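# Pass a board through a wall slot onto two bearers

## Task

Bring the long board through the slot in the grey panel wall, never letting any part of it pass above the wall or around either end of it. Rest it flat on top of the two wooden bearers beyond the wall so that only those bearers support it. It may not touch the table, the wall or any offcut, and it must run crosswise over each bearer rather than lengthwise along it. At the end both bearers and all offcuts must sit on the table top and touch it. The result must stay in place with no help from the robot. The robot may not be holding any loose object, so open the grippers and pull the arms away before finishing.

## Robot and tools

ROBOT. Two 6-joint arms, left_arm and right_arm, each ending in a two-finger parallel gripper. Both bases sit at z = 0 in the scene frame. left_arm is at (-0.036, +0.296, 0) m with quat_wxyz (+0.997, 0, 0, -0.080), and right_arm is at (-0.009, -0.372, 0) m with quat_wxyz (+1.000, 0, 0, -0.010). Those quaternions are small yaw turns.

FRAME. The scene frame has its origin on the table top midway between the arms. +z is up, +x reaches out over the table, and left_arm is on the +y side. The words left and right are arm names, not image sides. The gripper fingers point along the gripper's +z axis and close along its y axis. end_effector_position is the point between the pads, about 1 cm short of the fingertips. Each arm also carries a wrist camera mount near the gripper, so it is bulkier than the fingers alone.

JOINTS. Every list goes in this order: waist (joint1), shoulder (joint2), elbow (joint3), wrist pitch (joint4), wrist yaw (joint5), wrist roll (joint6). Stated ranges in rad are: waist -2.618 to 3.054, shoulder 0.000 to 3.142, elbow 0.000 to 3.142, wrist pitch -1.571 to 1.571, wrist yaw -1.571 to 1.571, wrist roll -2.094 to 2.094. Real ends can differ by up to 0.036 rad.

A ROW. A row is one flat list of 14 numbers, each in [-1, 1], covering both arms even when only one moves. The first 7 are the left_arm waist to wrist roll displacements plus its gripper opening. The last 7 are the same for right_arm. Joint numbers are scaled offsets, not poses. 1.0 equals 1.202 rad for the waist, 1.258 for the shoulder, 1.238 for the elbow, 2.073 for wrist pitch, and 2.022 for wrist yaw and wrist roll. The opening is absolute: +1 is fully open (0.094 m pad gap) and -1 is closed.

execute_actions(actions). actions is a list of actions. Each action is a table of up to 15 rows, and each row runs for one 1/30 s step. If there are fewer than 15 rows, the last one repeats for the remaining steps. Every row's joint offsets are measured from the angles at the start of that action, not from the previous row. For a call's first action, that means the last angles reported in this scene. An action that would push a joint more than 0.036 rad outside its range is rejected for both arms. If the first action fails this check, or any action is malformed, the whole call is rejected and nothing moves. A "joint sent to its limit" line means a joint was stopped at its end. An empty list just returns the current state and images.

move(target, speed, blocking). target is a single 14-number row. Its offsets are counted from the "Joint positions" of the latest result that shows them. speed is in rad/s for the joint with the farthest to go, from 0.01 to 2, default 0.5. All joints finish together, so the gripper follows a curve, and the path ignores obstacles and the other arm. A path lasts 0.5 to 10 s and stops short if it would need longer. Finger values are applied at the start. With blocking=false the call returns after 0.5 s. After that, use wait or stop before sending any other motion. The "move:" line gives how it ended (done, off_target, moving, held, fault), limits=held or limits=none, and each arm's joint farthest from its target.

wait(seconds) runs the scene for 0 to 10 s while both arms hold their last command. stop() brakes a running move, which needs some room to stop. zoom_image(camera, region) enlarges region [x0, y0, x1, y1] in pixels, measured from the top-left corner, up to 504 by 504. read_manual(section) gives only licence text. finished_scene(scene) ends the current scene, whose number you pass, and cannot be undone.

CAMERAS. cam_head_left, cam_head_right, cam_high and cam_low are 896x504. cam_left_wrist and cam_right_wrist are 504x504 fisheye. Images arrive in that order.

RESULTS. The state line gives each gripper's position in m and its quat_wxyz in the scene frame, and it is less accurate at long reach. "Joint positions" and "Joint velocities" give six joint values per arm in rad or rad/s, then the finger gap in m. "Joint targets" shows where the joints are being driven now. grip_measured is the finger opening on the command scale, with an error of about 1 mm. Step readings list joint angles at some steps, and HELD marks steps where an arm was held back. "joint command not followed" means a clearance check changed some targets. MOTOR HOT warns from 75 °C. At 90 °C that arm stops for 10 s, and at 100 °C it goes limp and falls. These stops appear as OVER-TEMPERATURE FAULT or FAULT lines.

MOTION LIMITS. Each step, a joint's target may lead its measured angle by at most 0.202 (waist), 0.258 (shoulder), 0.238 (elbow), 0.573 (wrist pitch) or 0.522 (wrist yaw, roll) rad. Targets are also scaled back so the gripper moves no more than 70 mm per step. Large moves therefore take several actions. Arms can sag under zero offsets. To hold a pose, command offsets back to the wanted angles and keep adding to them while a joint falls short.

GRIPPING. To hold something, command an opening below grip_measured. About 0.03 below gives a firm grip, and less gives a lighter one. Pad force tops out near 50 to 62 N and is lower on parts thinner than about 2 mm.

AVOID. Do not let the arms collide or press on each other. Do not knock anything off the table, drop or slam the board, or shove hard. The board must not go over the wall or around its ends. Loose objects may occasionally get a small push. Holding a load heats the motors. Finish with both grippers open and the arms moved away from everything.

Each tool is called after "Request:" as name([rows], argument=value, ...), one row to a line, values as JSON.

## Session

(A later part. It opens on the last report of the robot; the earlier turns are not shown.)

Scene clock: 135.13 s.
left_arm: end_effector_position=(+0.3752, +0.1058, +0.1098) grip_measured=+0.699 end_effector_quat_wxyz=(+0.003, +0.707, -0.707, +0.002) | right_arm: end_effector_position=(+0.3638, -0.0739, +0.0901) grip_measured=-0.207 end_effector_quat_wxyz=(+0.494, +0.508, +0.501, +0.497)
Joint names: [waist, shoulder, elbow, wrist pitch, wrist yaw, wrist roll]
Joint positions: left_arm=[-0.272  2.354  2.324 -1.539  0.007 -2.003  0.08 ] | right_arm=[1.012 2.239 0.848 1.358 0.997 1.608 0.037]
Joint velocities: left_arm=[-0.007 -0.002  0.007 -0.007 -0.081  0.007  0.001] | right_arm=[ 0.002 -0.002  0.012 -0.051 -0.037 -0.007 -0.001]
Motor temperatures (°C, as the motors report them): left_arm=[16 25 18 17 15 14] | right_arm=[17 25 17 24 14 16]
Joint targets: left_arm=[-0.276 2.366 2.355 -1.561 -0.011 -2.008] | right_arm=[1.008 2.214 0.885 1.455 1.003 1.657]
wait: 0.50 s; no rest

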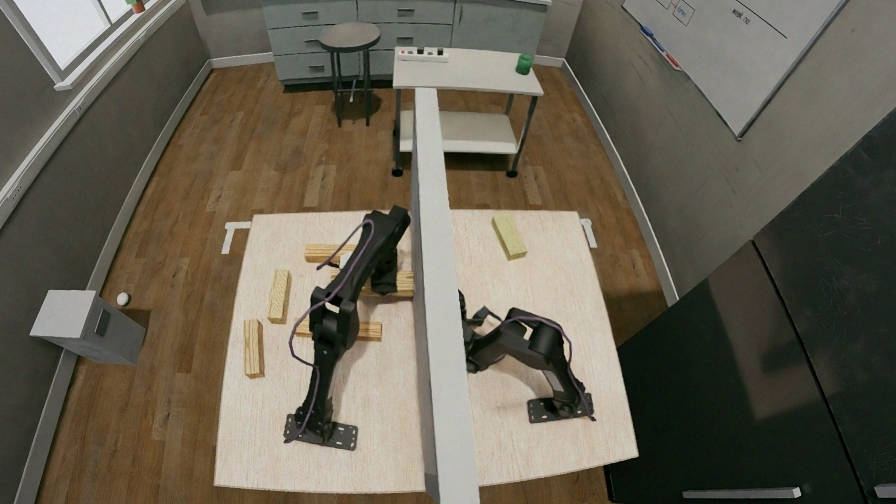

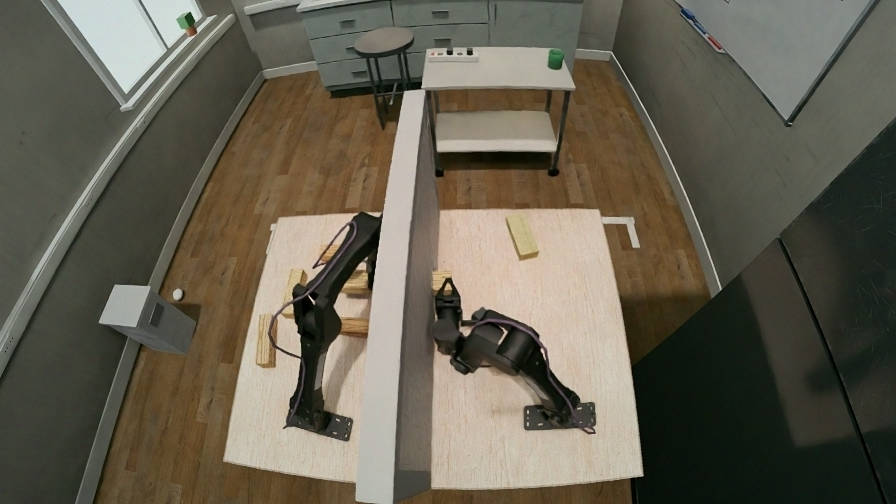

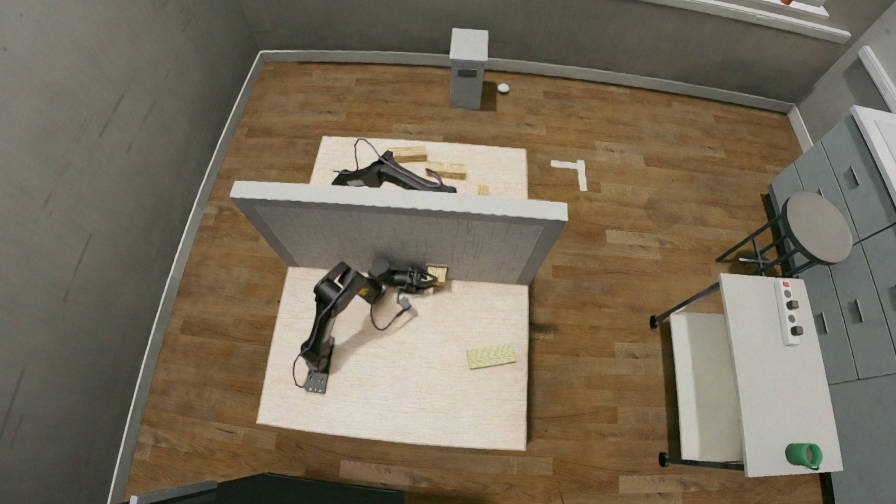

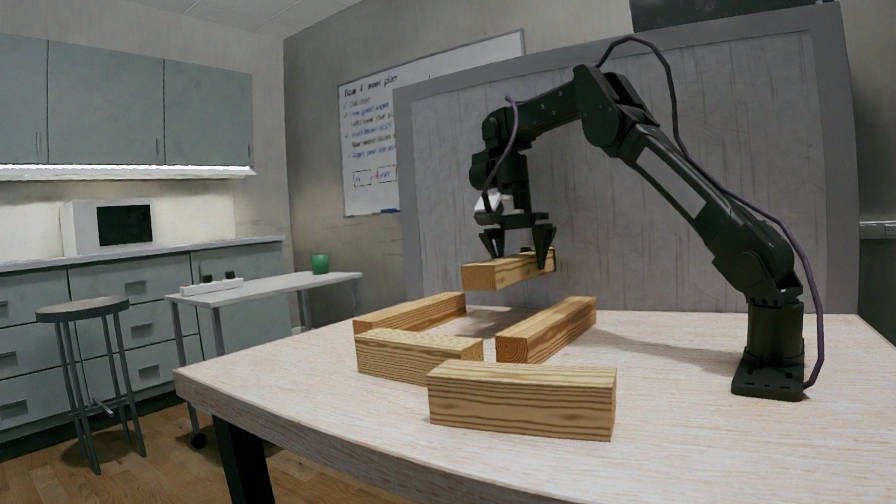

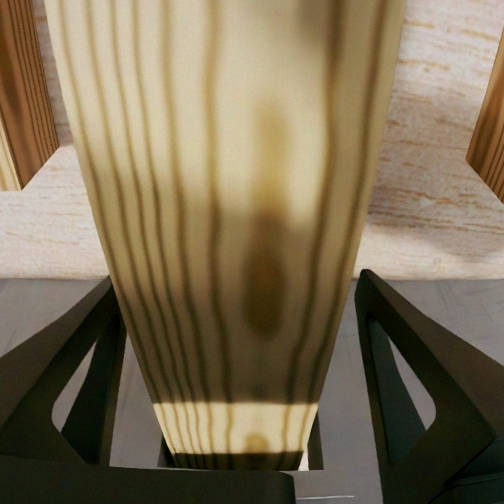

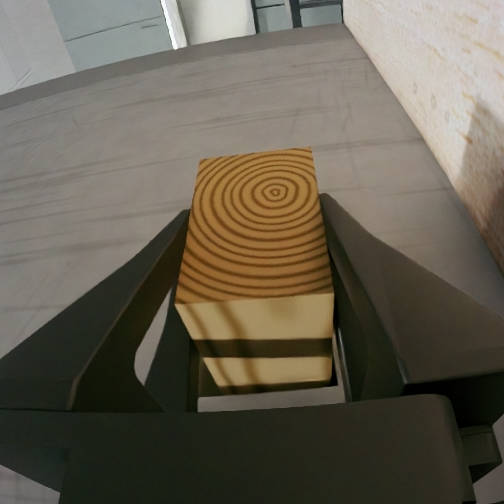

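Request:
execute_actions([
  [[-0.00333,0.007,0.02504,-0.0114,-0.0089,-0.00247,0.66,-0.00333,-0.01987,0.02989,0.04679,0.00297,0.02423,-0.3],[-0.00333,0.004,0.02504,-0.0124,-0.0089,-0.00247,0.62,-0.00333,-0.01987,0.02989,0.04679,0.00297,0.02423,-0.3],[-0.00333,0.001,0.02504,-0.0134,-0.0089,-0.00247,0.58,-0.00333,-0.01987,0.02989,0.04679,0.00297,0.02423,-0.3],[-0.00333,-0.002,0.02504,-0.0142,-0.0089,-0.00247,0.54,-0.00333,-0.01987,0.02989,0.04679,0.00297,0.02423,-0.3],[-0.00333,-0.005,0.02504,-0.01447,-0.0089,-0.00247,0.50,-0.00333,-0.01987,0.02989,0.04679,0.00297,0.02423,-0.3],[-0.00333,-0.008,0.02504,-0.01447,-0.0089,-0.00247,0.46,-0.00333,-0.01987,0.02989,0.04679,0.00297,0.02423,-0.3],[-0.00333,-0.011,0.02504,-0.01447,-0.0089,-0.00247,0.42,-0.00333,-0.01987,0.02989,0.04679,0.00297,0.02423,-0.3],[-0.00333,-0.01431,0.02504,-0.01447,-0.0089,-0.00247,0.39,-0.00333,-0.01987,0.02989,0.04679,0.00297,0.02423,-0.3],[-0.00333,-0.01431,0.02504,-0.01447,-0.0089,-0.00247,0.36,-0.00333,-0.01987,0.02989,0.04679,0.00297,0.02423,-0.3],[-0.00333,-0.01431,0.02504,-0.01447,-0.0089,-0.00247,0.33,-0.00333,-0.01987,0.02989,0.04679,0.00297,0.02423,-0.3],[-0.00333,-0.01431,0.02504,-0.01447,-0.0089,-0.00247,0.31,-0.00333,-0.01987,0.02989,0.04679,0.00297,0.02423,-0.3],[-0.00333,-0.01431,0.02504,-0.01447,-0.0089,-0.00247,0.29,-0.00333,-0.01987,0.02989,0.04679,0.00297,0.02423,-0.3],[-0.00333,-0.01431,0.02504,-0.01447,-0.0089,-0.00247,0.27,-0.00333,-0.01987,0.02989,0.04679,0.00297,0.02423,-0.3],[-0.00333,-0.01431,0.02504,-0.01447,-0.0089,-0.00247,0.24,-0.00333,-0.01987,0.02989,0.04679,0.00297,0.02423,-0.3],[-0.00333,-0.01431,0.02504,-0.01447,-0.0089,-0.00247,0.19,-0.00333,-0.01987,0.02989,0.04679,0.00297,0.02423,-0.3]],
])

Request:
wait(seconds=0.3)

Scene clock: 136.80 s.
left_arm: end_effector_position=(+0.3729, +0.1071, +0.1098) grip_measured=+0.249 end_effector_quat_wxyz=(+0.004, +0.707, -0.707, -0.004) | right_arm: end_effector_position=(+0.3638, -0.0740, +0.0901) grip_measured=-0.207 end_effector_quat_wxyz=(+0.494, +0.509, +0.500, +0.497)
Joint names: [waist, shoulder, elbow, wrist pitch, wrist yaw, wrist roll]
Joint positions: left_arm=[-0.272  2.354  2.324 -1.55   0.005 -2.004  0.059] | right_arm=[1.012 2.239 0.848 1.358 0.997 1.609 0.037]
Joint velocities: left_arm=[-0.002 -0.012 -0.007  0.022 -0.081 -0.037 -0.001] | right_arm=[ 0.007 -0.012  0.002 -0.066  0.066 -0.022  0.   ]
Motor temperatures (°C, as the motors report them): left_arm=[16 25 18 17 15 14] | right_arm=[17 25 17 25 14 16]
Joint targets: left_arm=[-0.276 2.336 2.355 -1.569 -0.011 -2.008] | right_arm=[1.008 2.214 0.885 1.455 1.003 1.657]
Step readings (joint positions):
0: left_arm=[-0.272 2.354 2.324 -1.540 0.006 -2.003] | right_arm=[1.012 2.239 0.848 1.358 0.997 1.608]
1: left_arm=[-0.272 2.354 2.324 -1.540 0.006 -2.003] | right_arm=[1.012 2.239 0.848 1.358 0.997 1.608]
2: left_arm=[-0.272 2.354 2.324 -1.541 0.005 -2.003] | right_arm=[1.012 2.239 0.848 1.358 0.997 1.608]
4: left_arm=[-0.272 2.354 2.324 -1.543 0.005 -2.004] | right_arm=[1.012 2.239 0.848 1.358 0.997 1.608]
8: left_arm=[-0.272 2.354 2.324 -1.546 0.005 -2.004] | right_arm=[1.012 2.239 0.848 1.358 0.997 1.608]
15: Joint positions above

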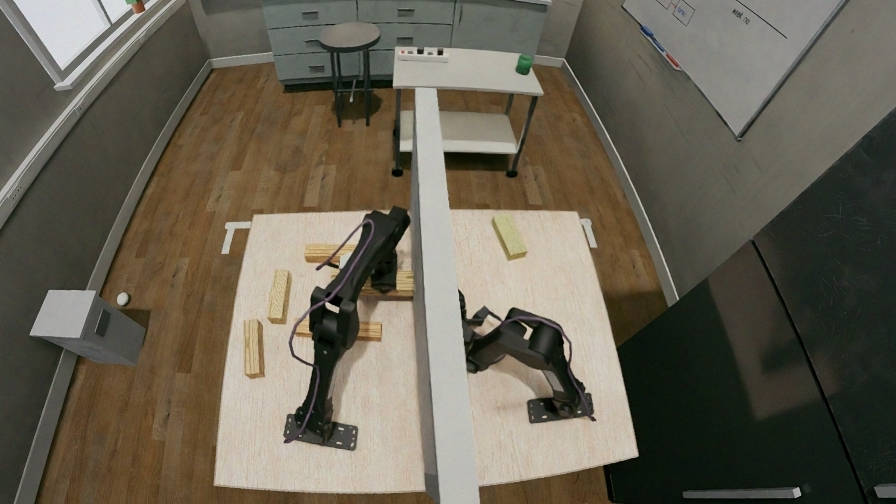

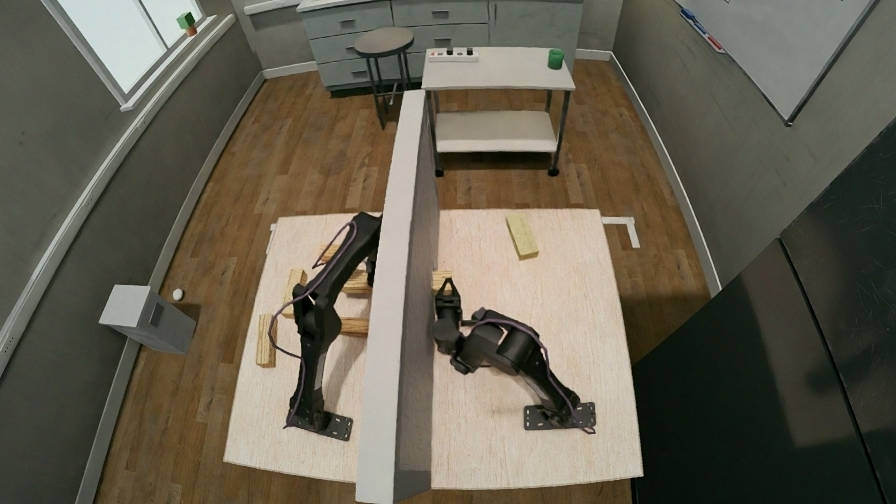

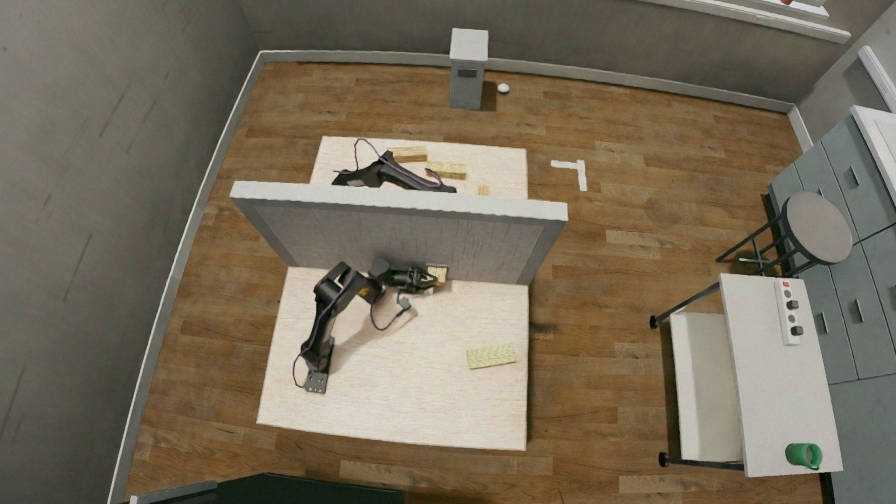

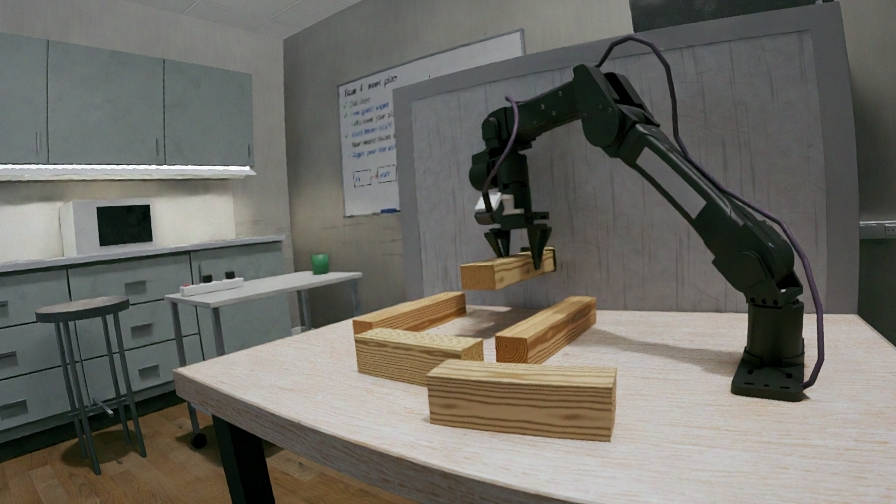

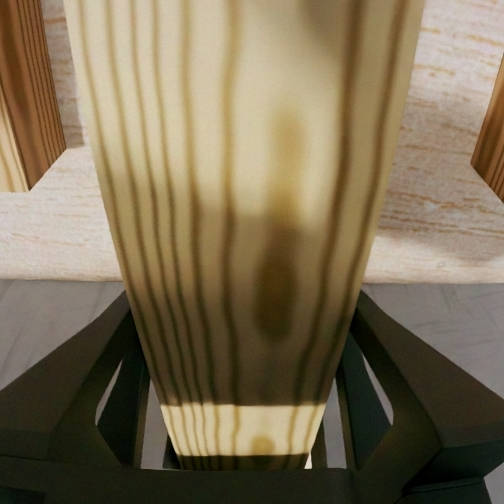

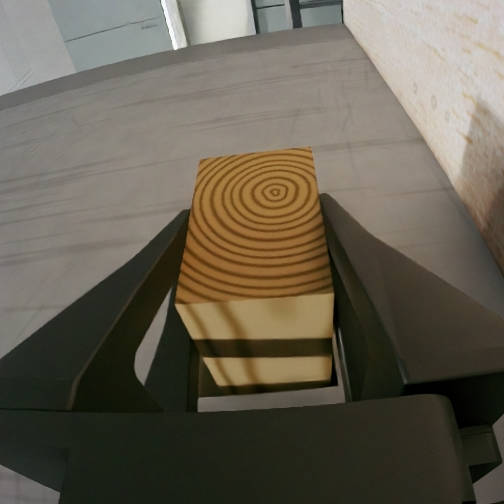

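Scene clock: 137.10 s.
left_arm: end_effector_position=(+0.3729, +0.1071, +0.1098) grip_measured=+0.249 end_effector_quat_wxyz=(+0.004, +0.707, -0.707, -0.004) | right_arm: end_effector_position=(+0.3638, -0.0740, +0.0901) grip_measured=-0.207 end_effector_quat_wxyz=(+0.494, +0.509, +0.500, +0.497)
Joint names: [waist, shoulder, elbow, wrist pitch, wrist yaw, wrist roll]
Joint positions: left_arm=[-0.272  2.354  2.324 -1.55   0.005 -2.005  0.059] | right_arm=[1.012 2.239 0.848 1.358 0.997 1.609 0.037]
Joint velocities: left_arm=[-0.002  0.012  0.002  0.007  0.007  0.022  0.   ] | right_arm=[-0.007  0.012  0.007  0.022  0.022  0.051  0.001]
Motor temperatures (°C, as the motors report them): left_arm=[16 25 18 17 15 14] | right_arm=[17 25 17 25 14 16]
Joint targets: left_arm=[-0.276 2.336 2.355 -1.569 -0.011 -2.008] | right_arm=[1.008 2.214 0.885 1.455 1.003 1.657]
wait: 0.30 s; at rest by 0.17 s

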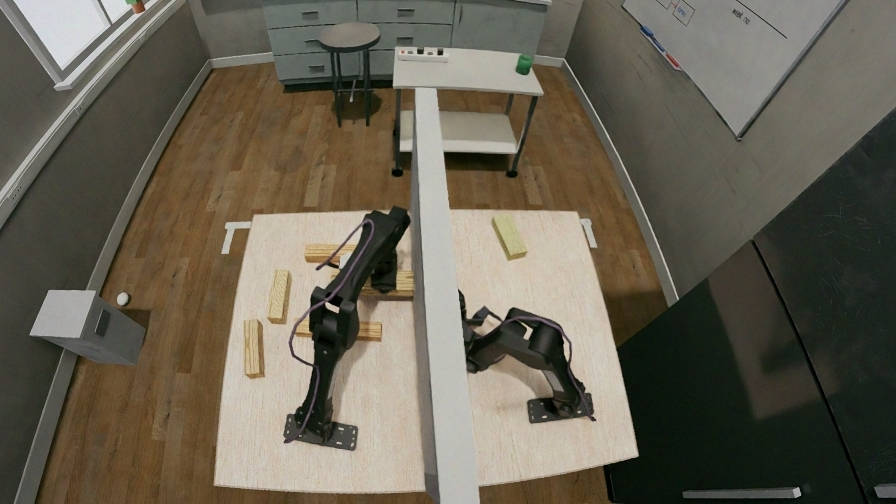

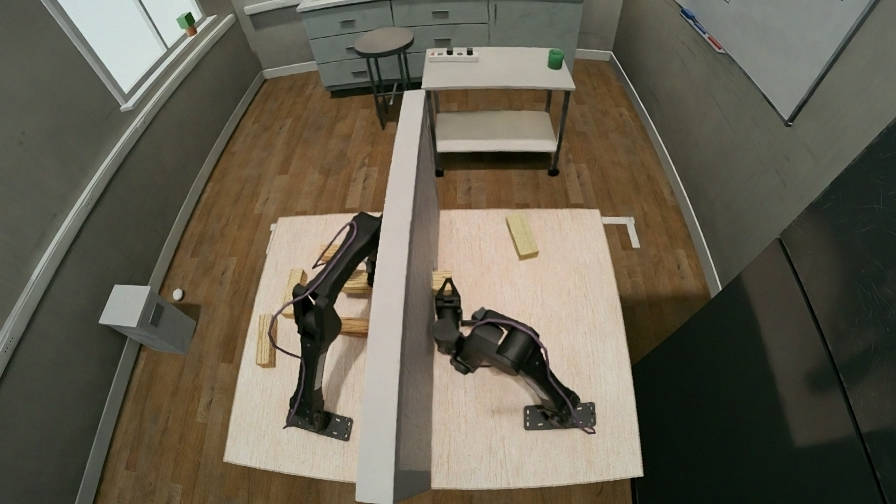

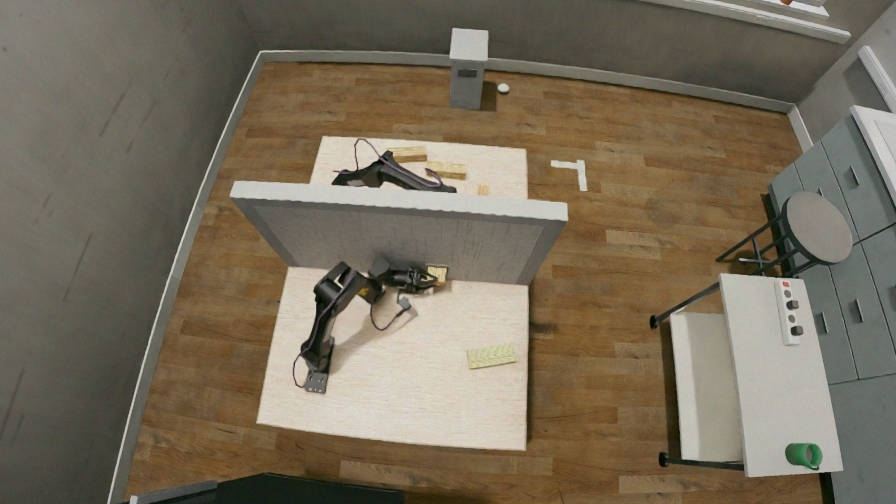

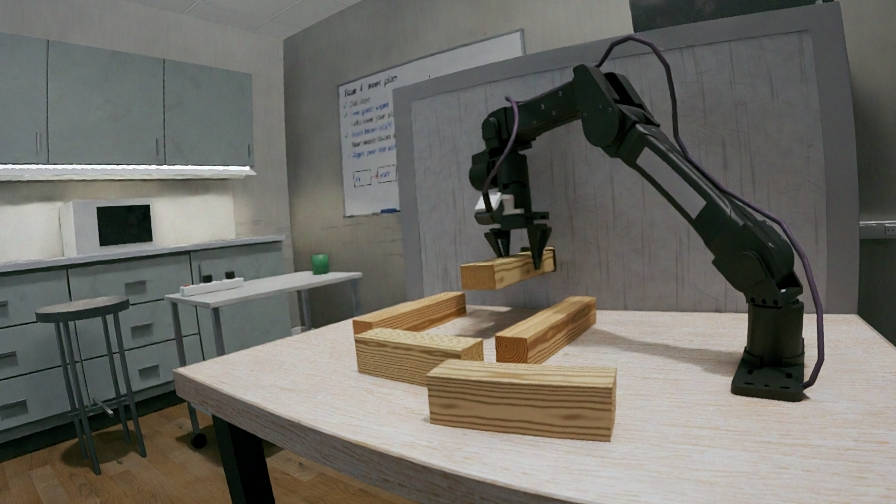

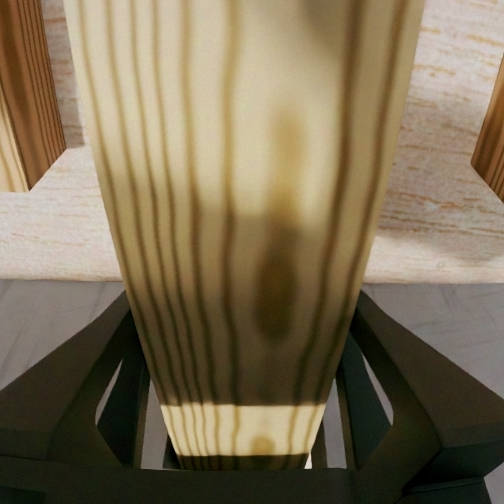

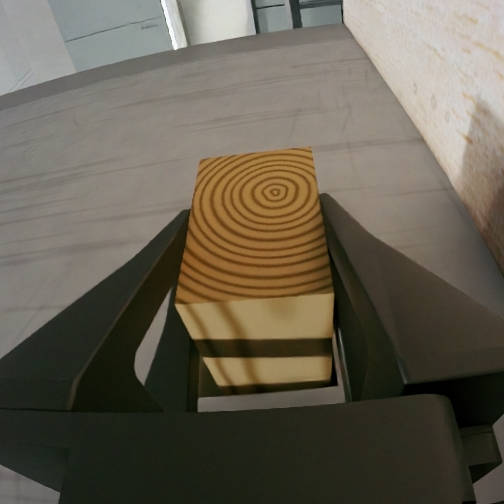

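Request:
execute_actions([
  [[-0.003,-0.01526,0.02536,-0.00864,-0.00712,-0.0013,0.19,-0.00333,-0.01884,0.02852,0.04173,0.00297,0.02137,-0.3],[-0.0025,-0.0167,0.02585,-0.00784,-0.00593,-0.0011,0.19,-0.00333,-0.01729,0.02646,0.03413,0.00297,0.01781,-0.3],[-0.002,-0.01813,0.02633,-0.00705,-0.00475,-0.0009,0.19,-0.00333,-0.01574,0.0244,0.02653,0.0025,0.01424,-0.3],[-0.0015,-0.01956,0.02682,-0.00625,-0.00356,-0.0007,0.19,-0.00333,-0.01419,0.02234,0.01893,0.002,0.01068,-0.3],[-0.001,-0.02099,0.0273,-0.00545,-0.00237,-0.0004,0.19,-0.00333,-0.01264,0.02028,0.01134,0.0015,0.00712,-0.3],[-0.0005,-0.02242,0.02779,-0.00466,-0.00119,-0.0002,0.19,-0.00333,-0.01109,0.01822,0.00374,0.001,0.00356,-0.3],[0,-0.02337,0.02811,-0.00413,-0.0004,0,0.19,-0.00333,-0.01006,0.01685,-0.00133,0.0005,0.00119,-0.3],[0,-0.02385,0.02827,-0.00386,0,0,0.19,-0.00333,-0.00954,0.01616,-0.00386,0,0,-0.3],[0,-0.02385,0.02827,-0.00386,0,0,0.19,-0.00333,-0.00954,0.01616,-0.00386,0,0,-0.24],[0,-0.02385,0.02827,-0.00386,0,0,0.19,-0.00333,-0.00954,0.01616,-0.00386,0,0,-0.2],[0,-0.02385,0.02827,-0.00386,0,0,0.19,-0.00333,-0.00954,0.01616,-0.00386,0,0,-0.15],[0,-0.02385,0.02827,-0.00386,0,0,0.19,-0.00333,-0.00954,0.01616,-0.00386,0,0,-0.05],[0,-0.02385,0.02827,-0.00386,0,0,0.19,-0.00333,-0.00954,0.01616,-0.00386,0,0,0.1],[0,-0.02385,0.02827,-0.00386,0,0,0.19,-0.00333,-0.00954,0.01616,-0.00386,0,0,0.3],[0,-0.02385,0.02827,-0.00386,0,0,0.19,-0.00333,-0.00954,0.01616,-0.00386,0,0,0.5]],
])

Request:
wait(seconds=0.4)

Scene clock: 138.40 s.
left_arm: end_effector_position=(+0.3729, +0.1071, +0.1098) grip_measured=+0.249 end_effector_quat_wxyz=(+0.004, +0.708, -0.707, -0.004) | right_arm: end_effector_position=(+0.3638, -0.0741, +0.0891) grip_measured=+0.395 end_effector_quat_wxyz=(+0.495, +0.509, +0.502, +0.495)
Joint names: [waist, shoulder, elbow, wrist pitch, wrist yaw, wrist roll]
Joint positions: left_arm=[-0.272  2.354  2.324 -1.55   0.005 -2.005  0.059] | right_arm=[1.012 2.239 0.848 1.352 0.998 1.611 0.066]
Joint velocities: left_arm=[ 0.022 -0.007  0.002 -0.007 -0.037 -0.037 -0.001] | right_arm=[ 0.012 -0.002  0.002  0.007  0.007  0.037  0.204]
Motor temperatures (°C, as the motors report them): left_arm=[16 25 18 17 15 14] | right_arm=[17 25 17 25 14 16]
Joint targets: left_arm=[-0.272 2.324 2.359 -1.558 0.005 -2.005] | right_arm=[1.008 2.227 0.868 1.350 0.997 1.609]
Step readings (joint positions):
0: left_arm=[-0.272 2.354 2.324 -1.550 0.005 -2.005] | right_arm=[1.012 2.239 0.848 1.358 0.997 1.609]
1: left_arm=[-0.272 2.354 2.324 -1.550 0.005 -2.005] | right_arm=[1.012 2.239 0.848 1.358 0.997 1.609]
2: left_arm=[-0.272 2.354 2.324 -1.550 0.005 -2.005] | right_arm=[1.012 2.239 0.848 1.357 0.997 1.609]
4: left_arm=[-0.272 2.354 2.324 -1.550 0.005 -2.005] | right_arm=[1.012 2.239 0.848 1.354 0.997 1.609]
8: left_arm=[-0.272 2.354 2.324 -1.550 0.005 -2.005] | right_arm=[1.012 2.239 0.848 1.351 0.998 1.607]
15: Joint positions above

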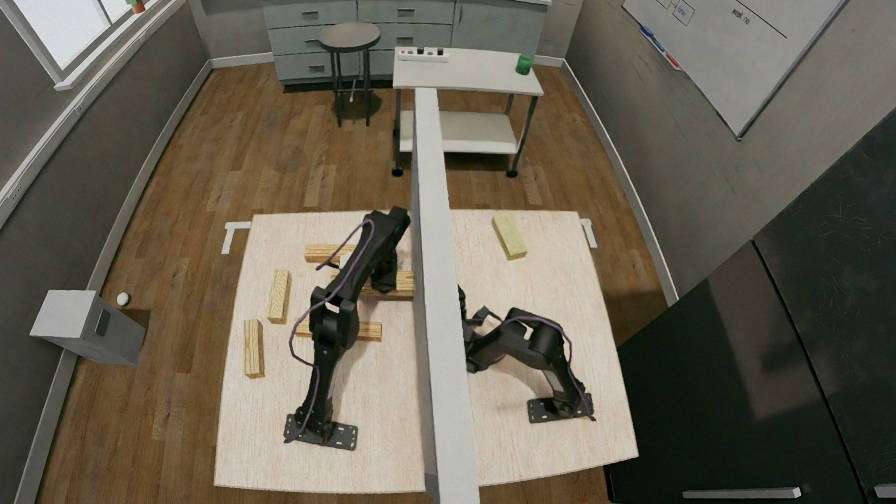

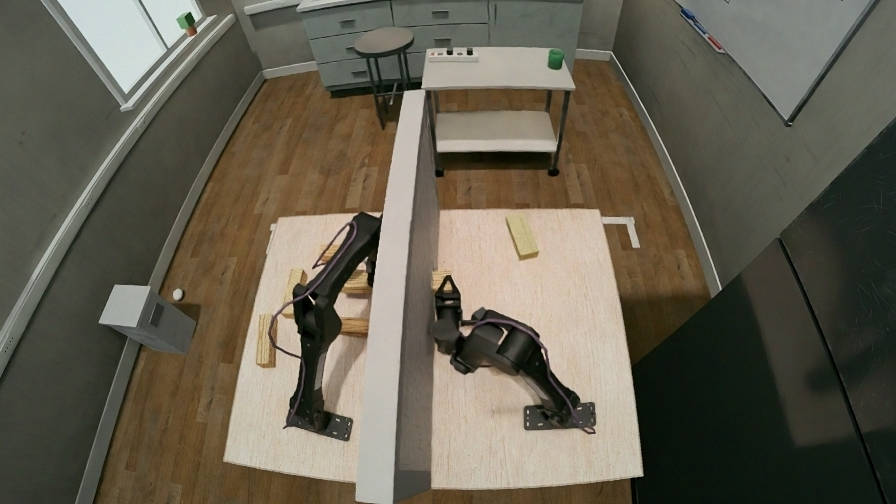

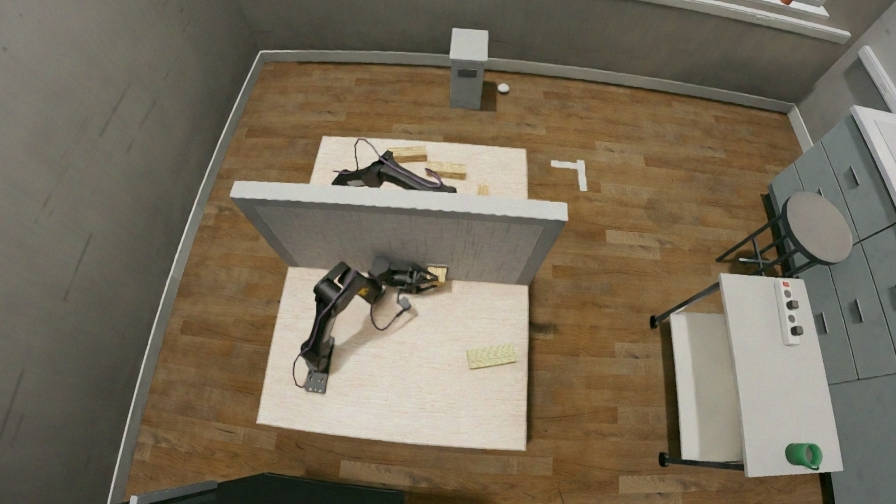

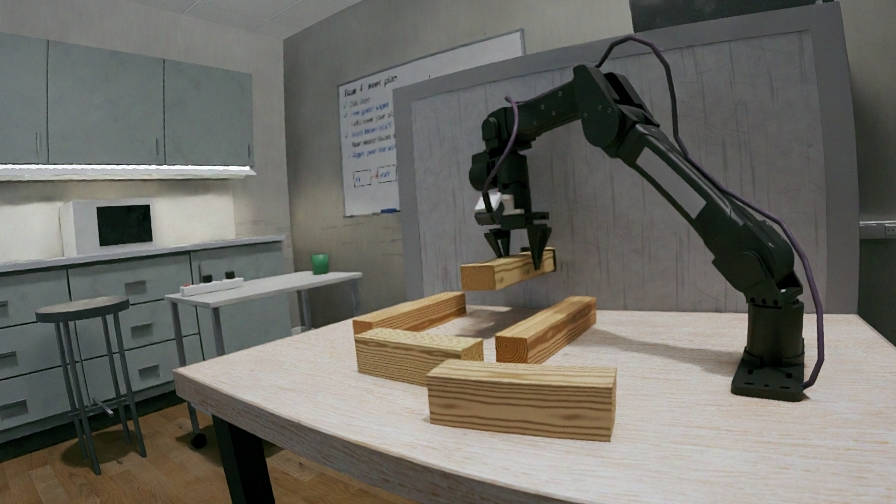

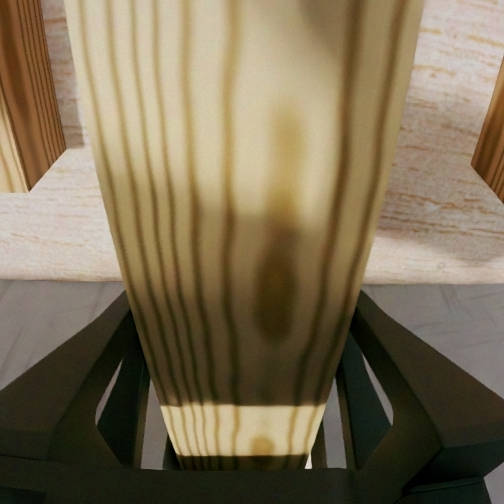

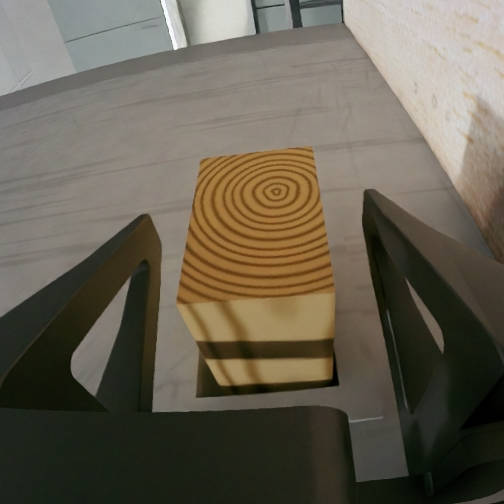

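Scene clock: 138.80 s.
left_arm: end_effector_position=(+0.3729, +0.1071, +0.1098) grip_measured=+0.249 end_effector_quat_wxyz=(+0.004, +0.708, -0.707, -0.004) | right_arm: end_effector_position=(+0.3638, -0.0741, +0.0891) grip_measured=+0.497 end_effector_quat_wxyz=(+0.494, +0.509, +0.501, +0.495)
Joint names: [waist, shoulder, elbow, wrist pitch, wrist yaw, wrist roll]
Joint positions: left_arm=[-0.272  2.354  2.324 -1.55   0.005 -2.005  0.059] | right_arm=[1.012 2.239 0.848 1.352 0.998 1.613 0.07 ]
Joint velocities: left_arm=[-0.007 -0.032  0.002 -0.037 -0.051  0.007 -0.001] | right_arm=[ 0.002 -0.007  0.017 -0.066 -0.007  0.022  0.   ]
Motor temperatures (°C, as the motors report them): left_arm=[16 25 18 17 15 14] | right_arm=[17 25 17 25 14 16]
Joint targets: left_arm=[-0.272 2.324 2.359 -1.558 0.005 -2.005] | right_arm=[1.008 2.227 0.868 1.350 0.997 1.609]
wait: 0.40 s; at rest by 0.23 s

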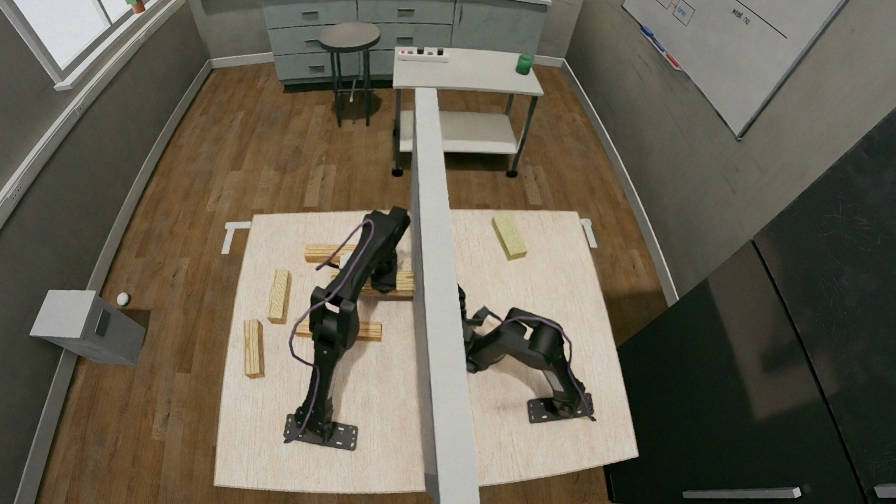

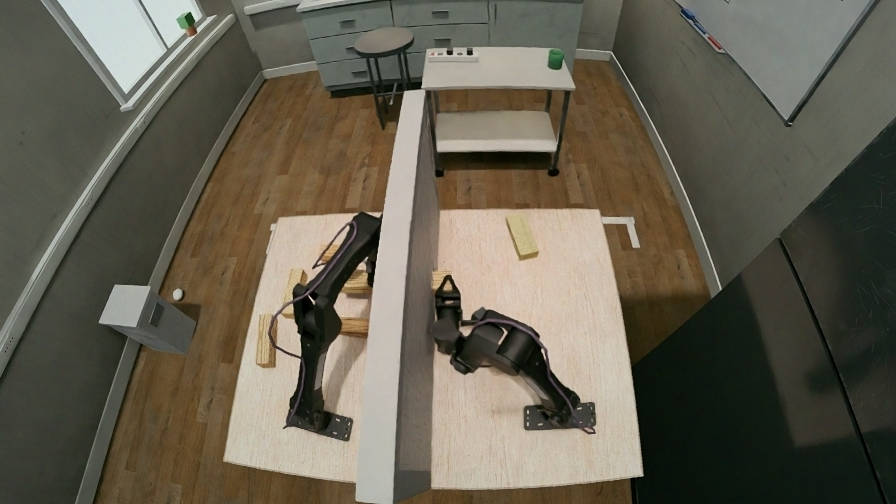

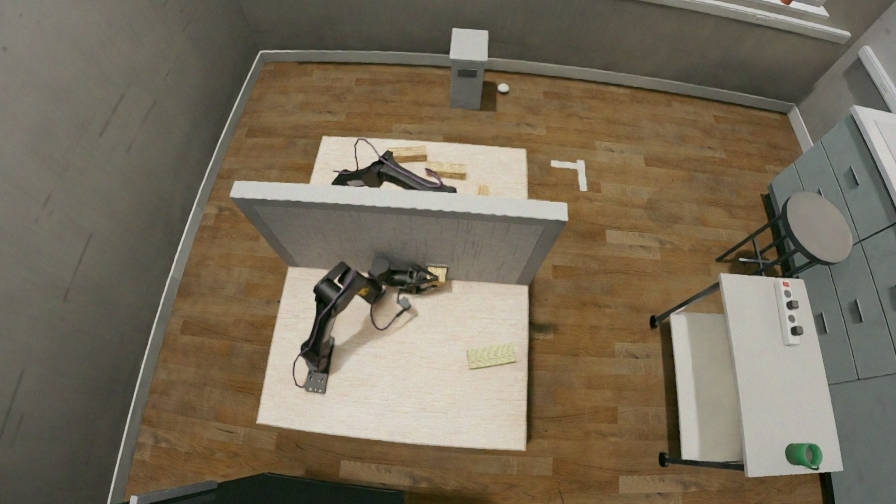

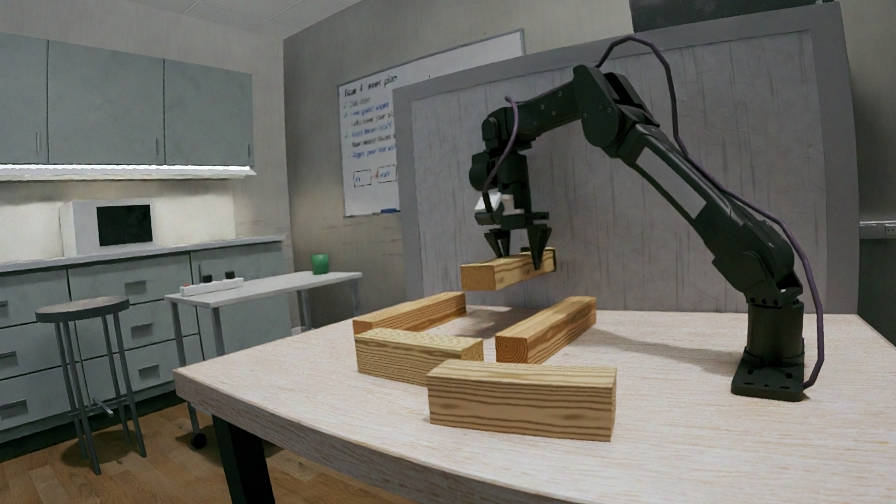

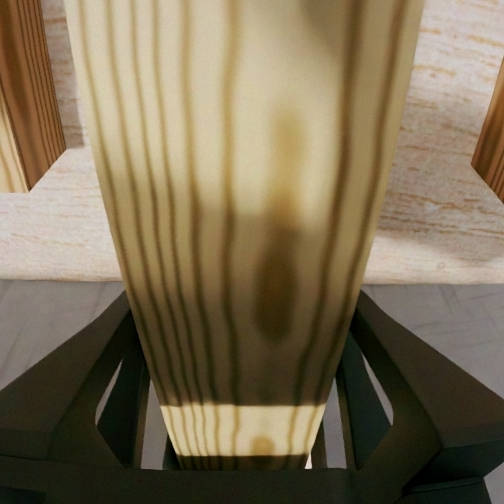

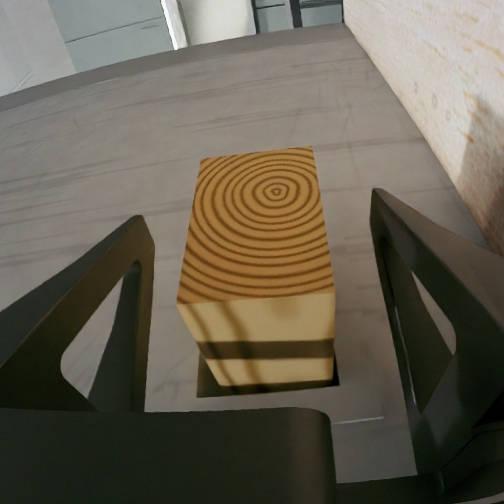

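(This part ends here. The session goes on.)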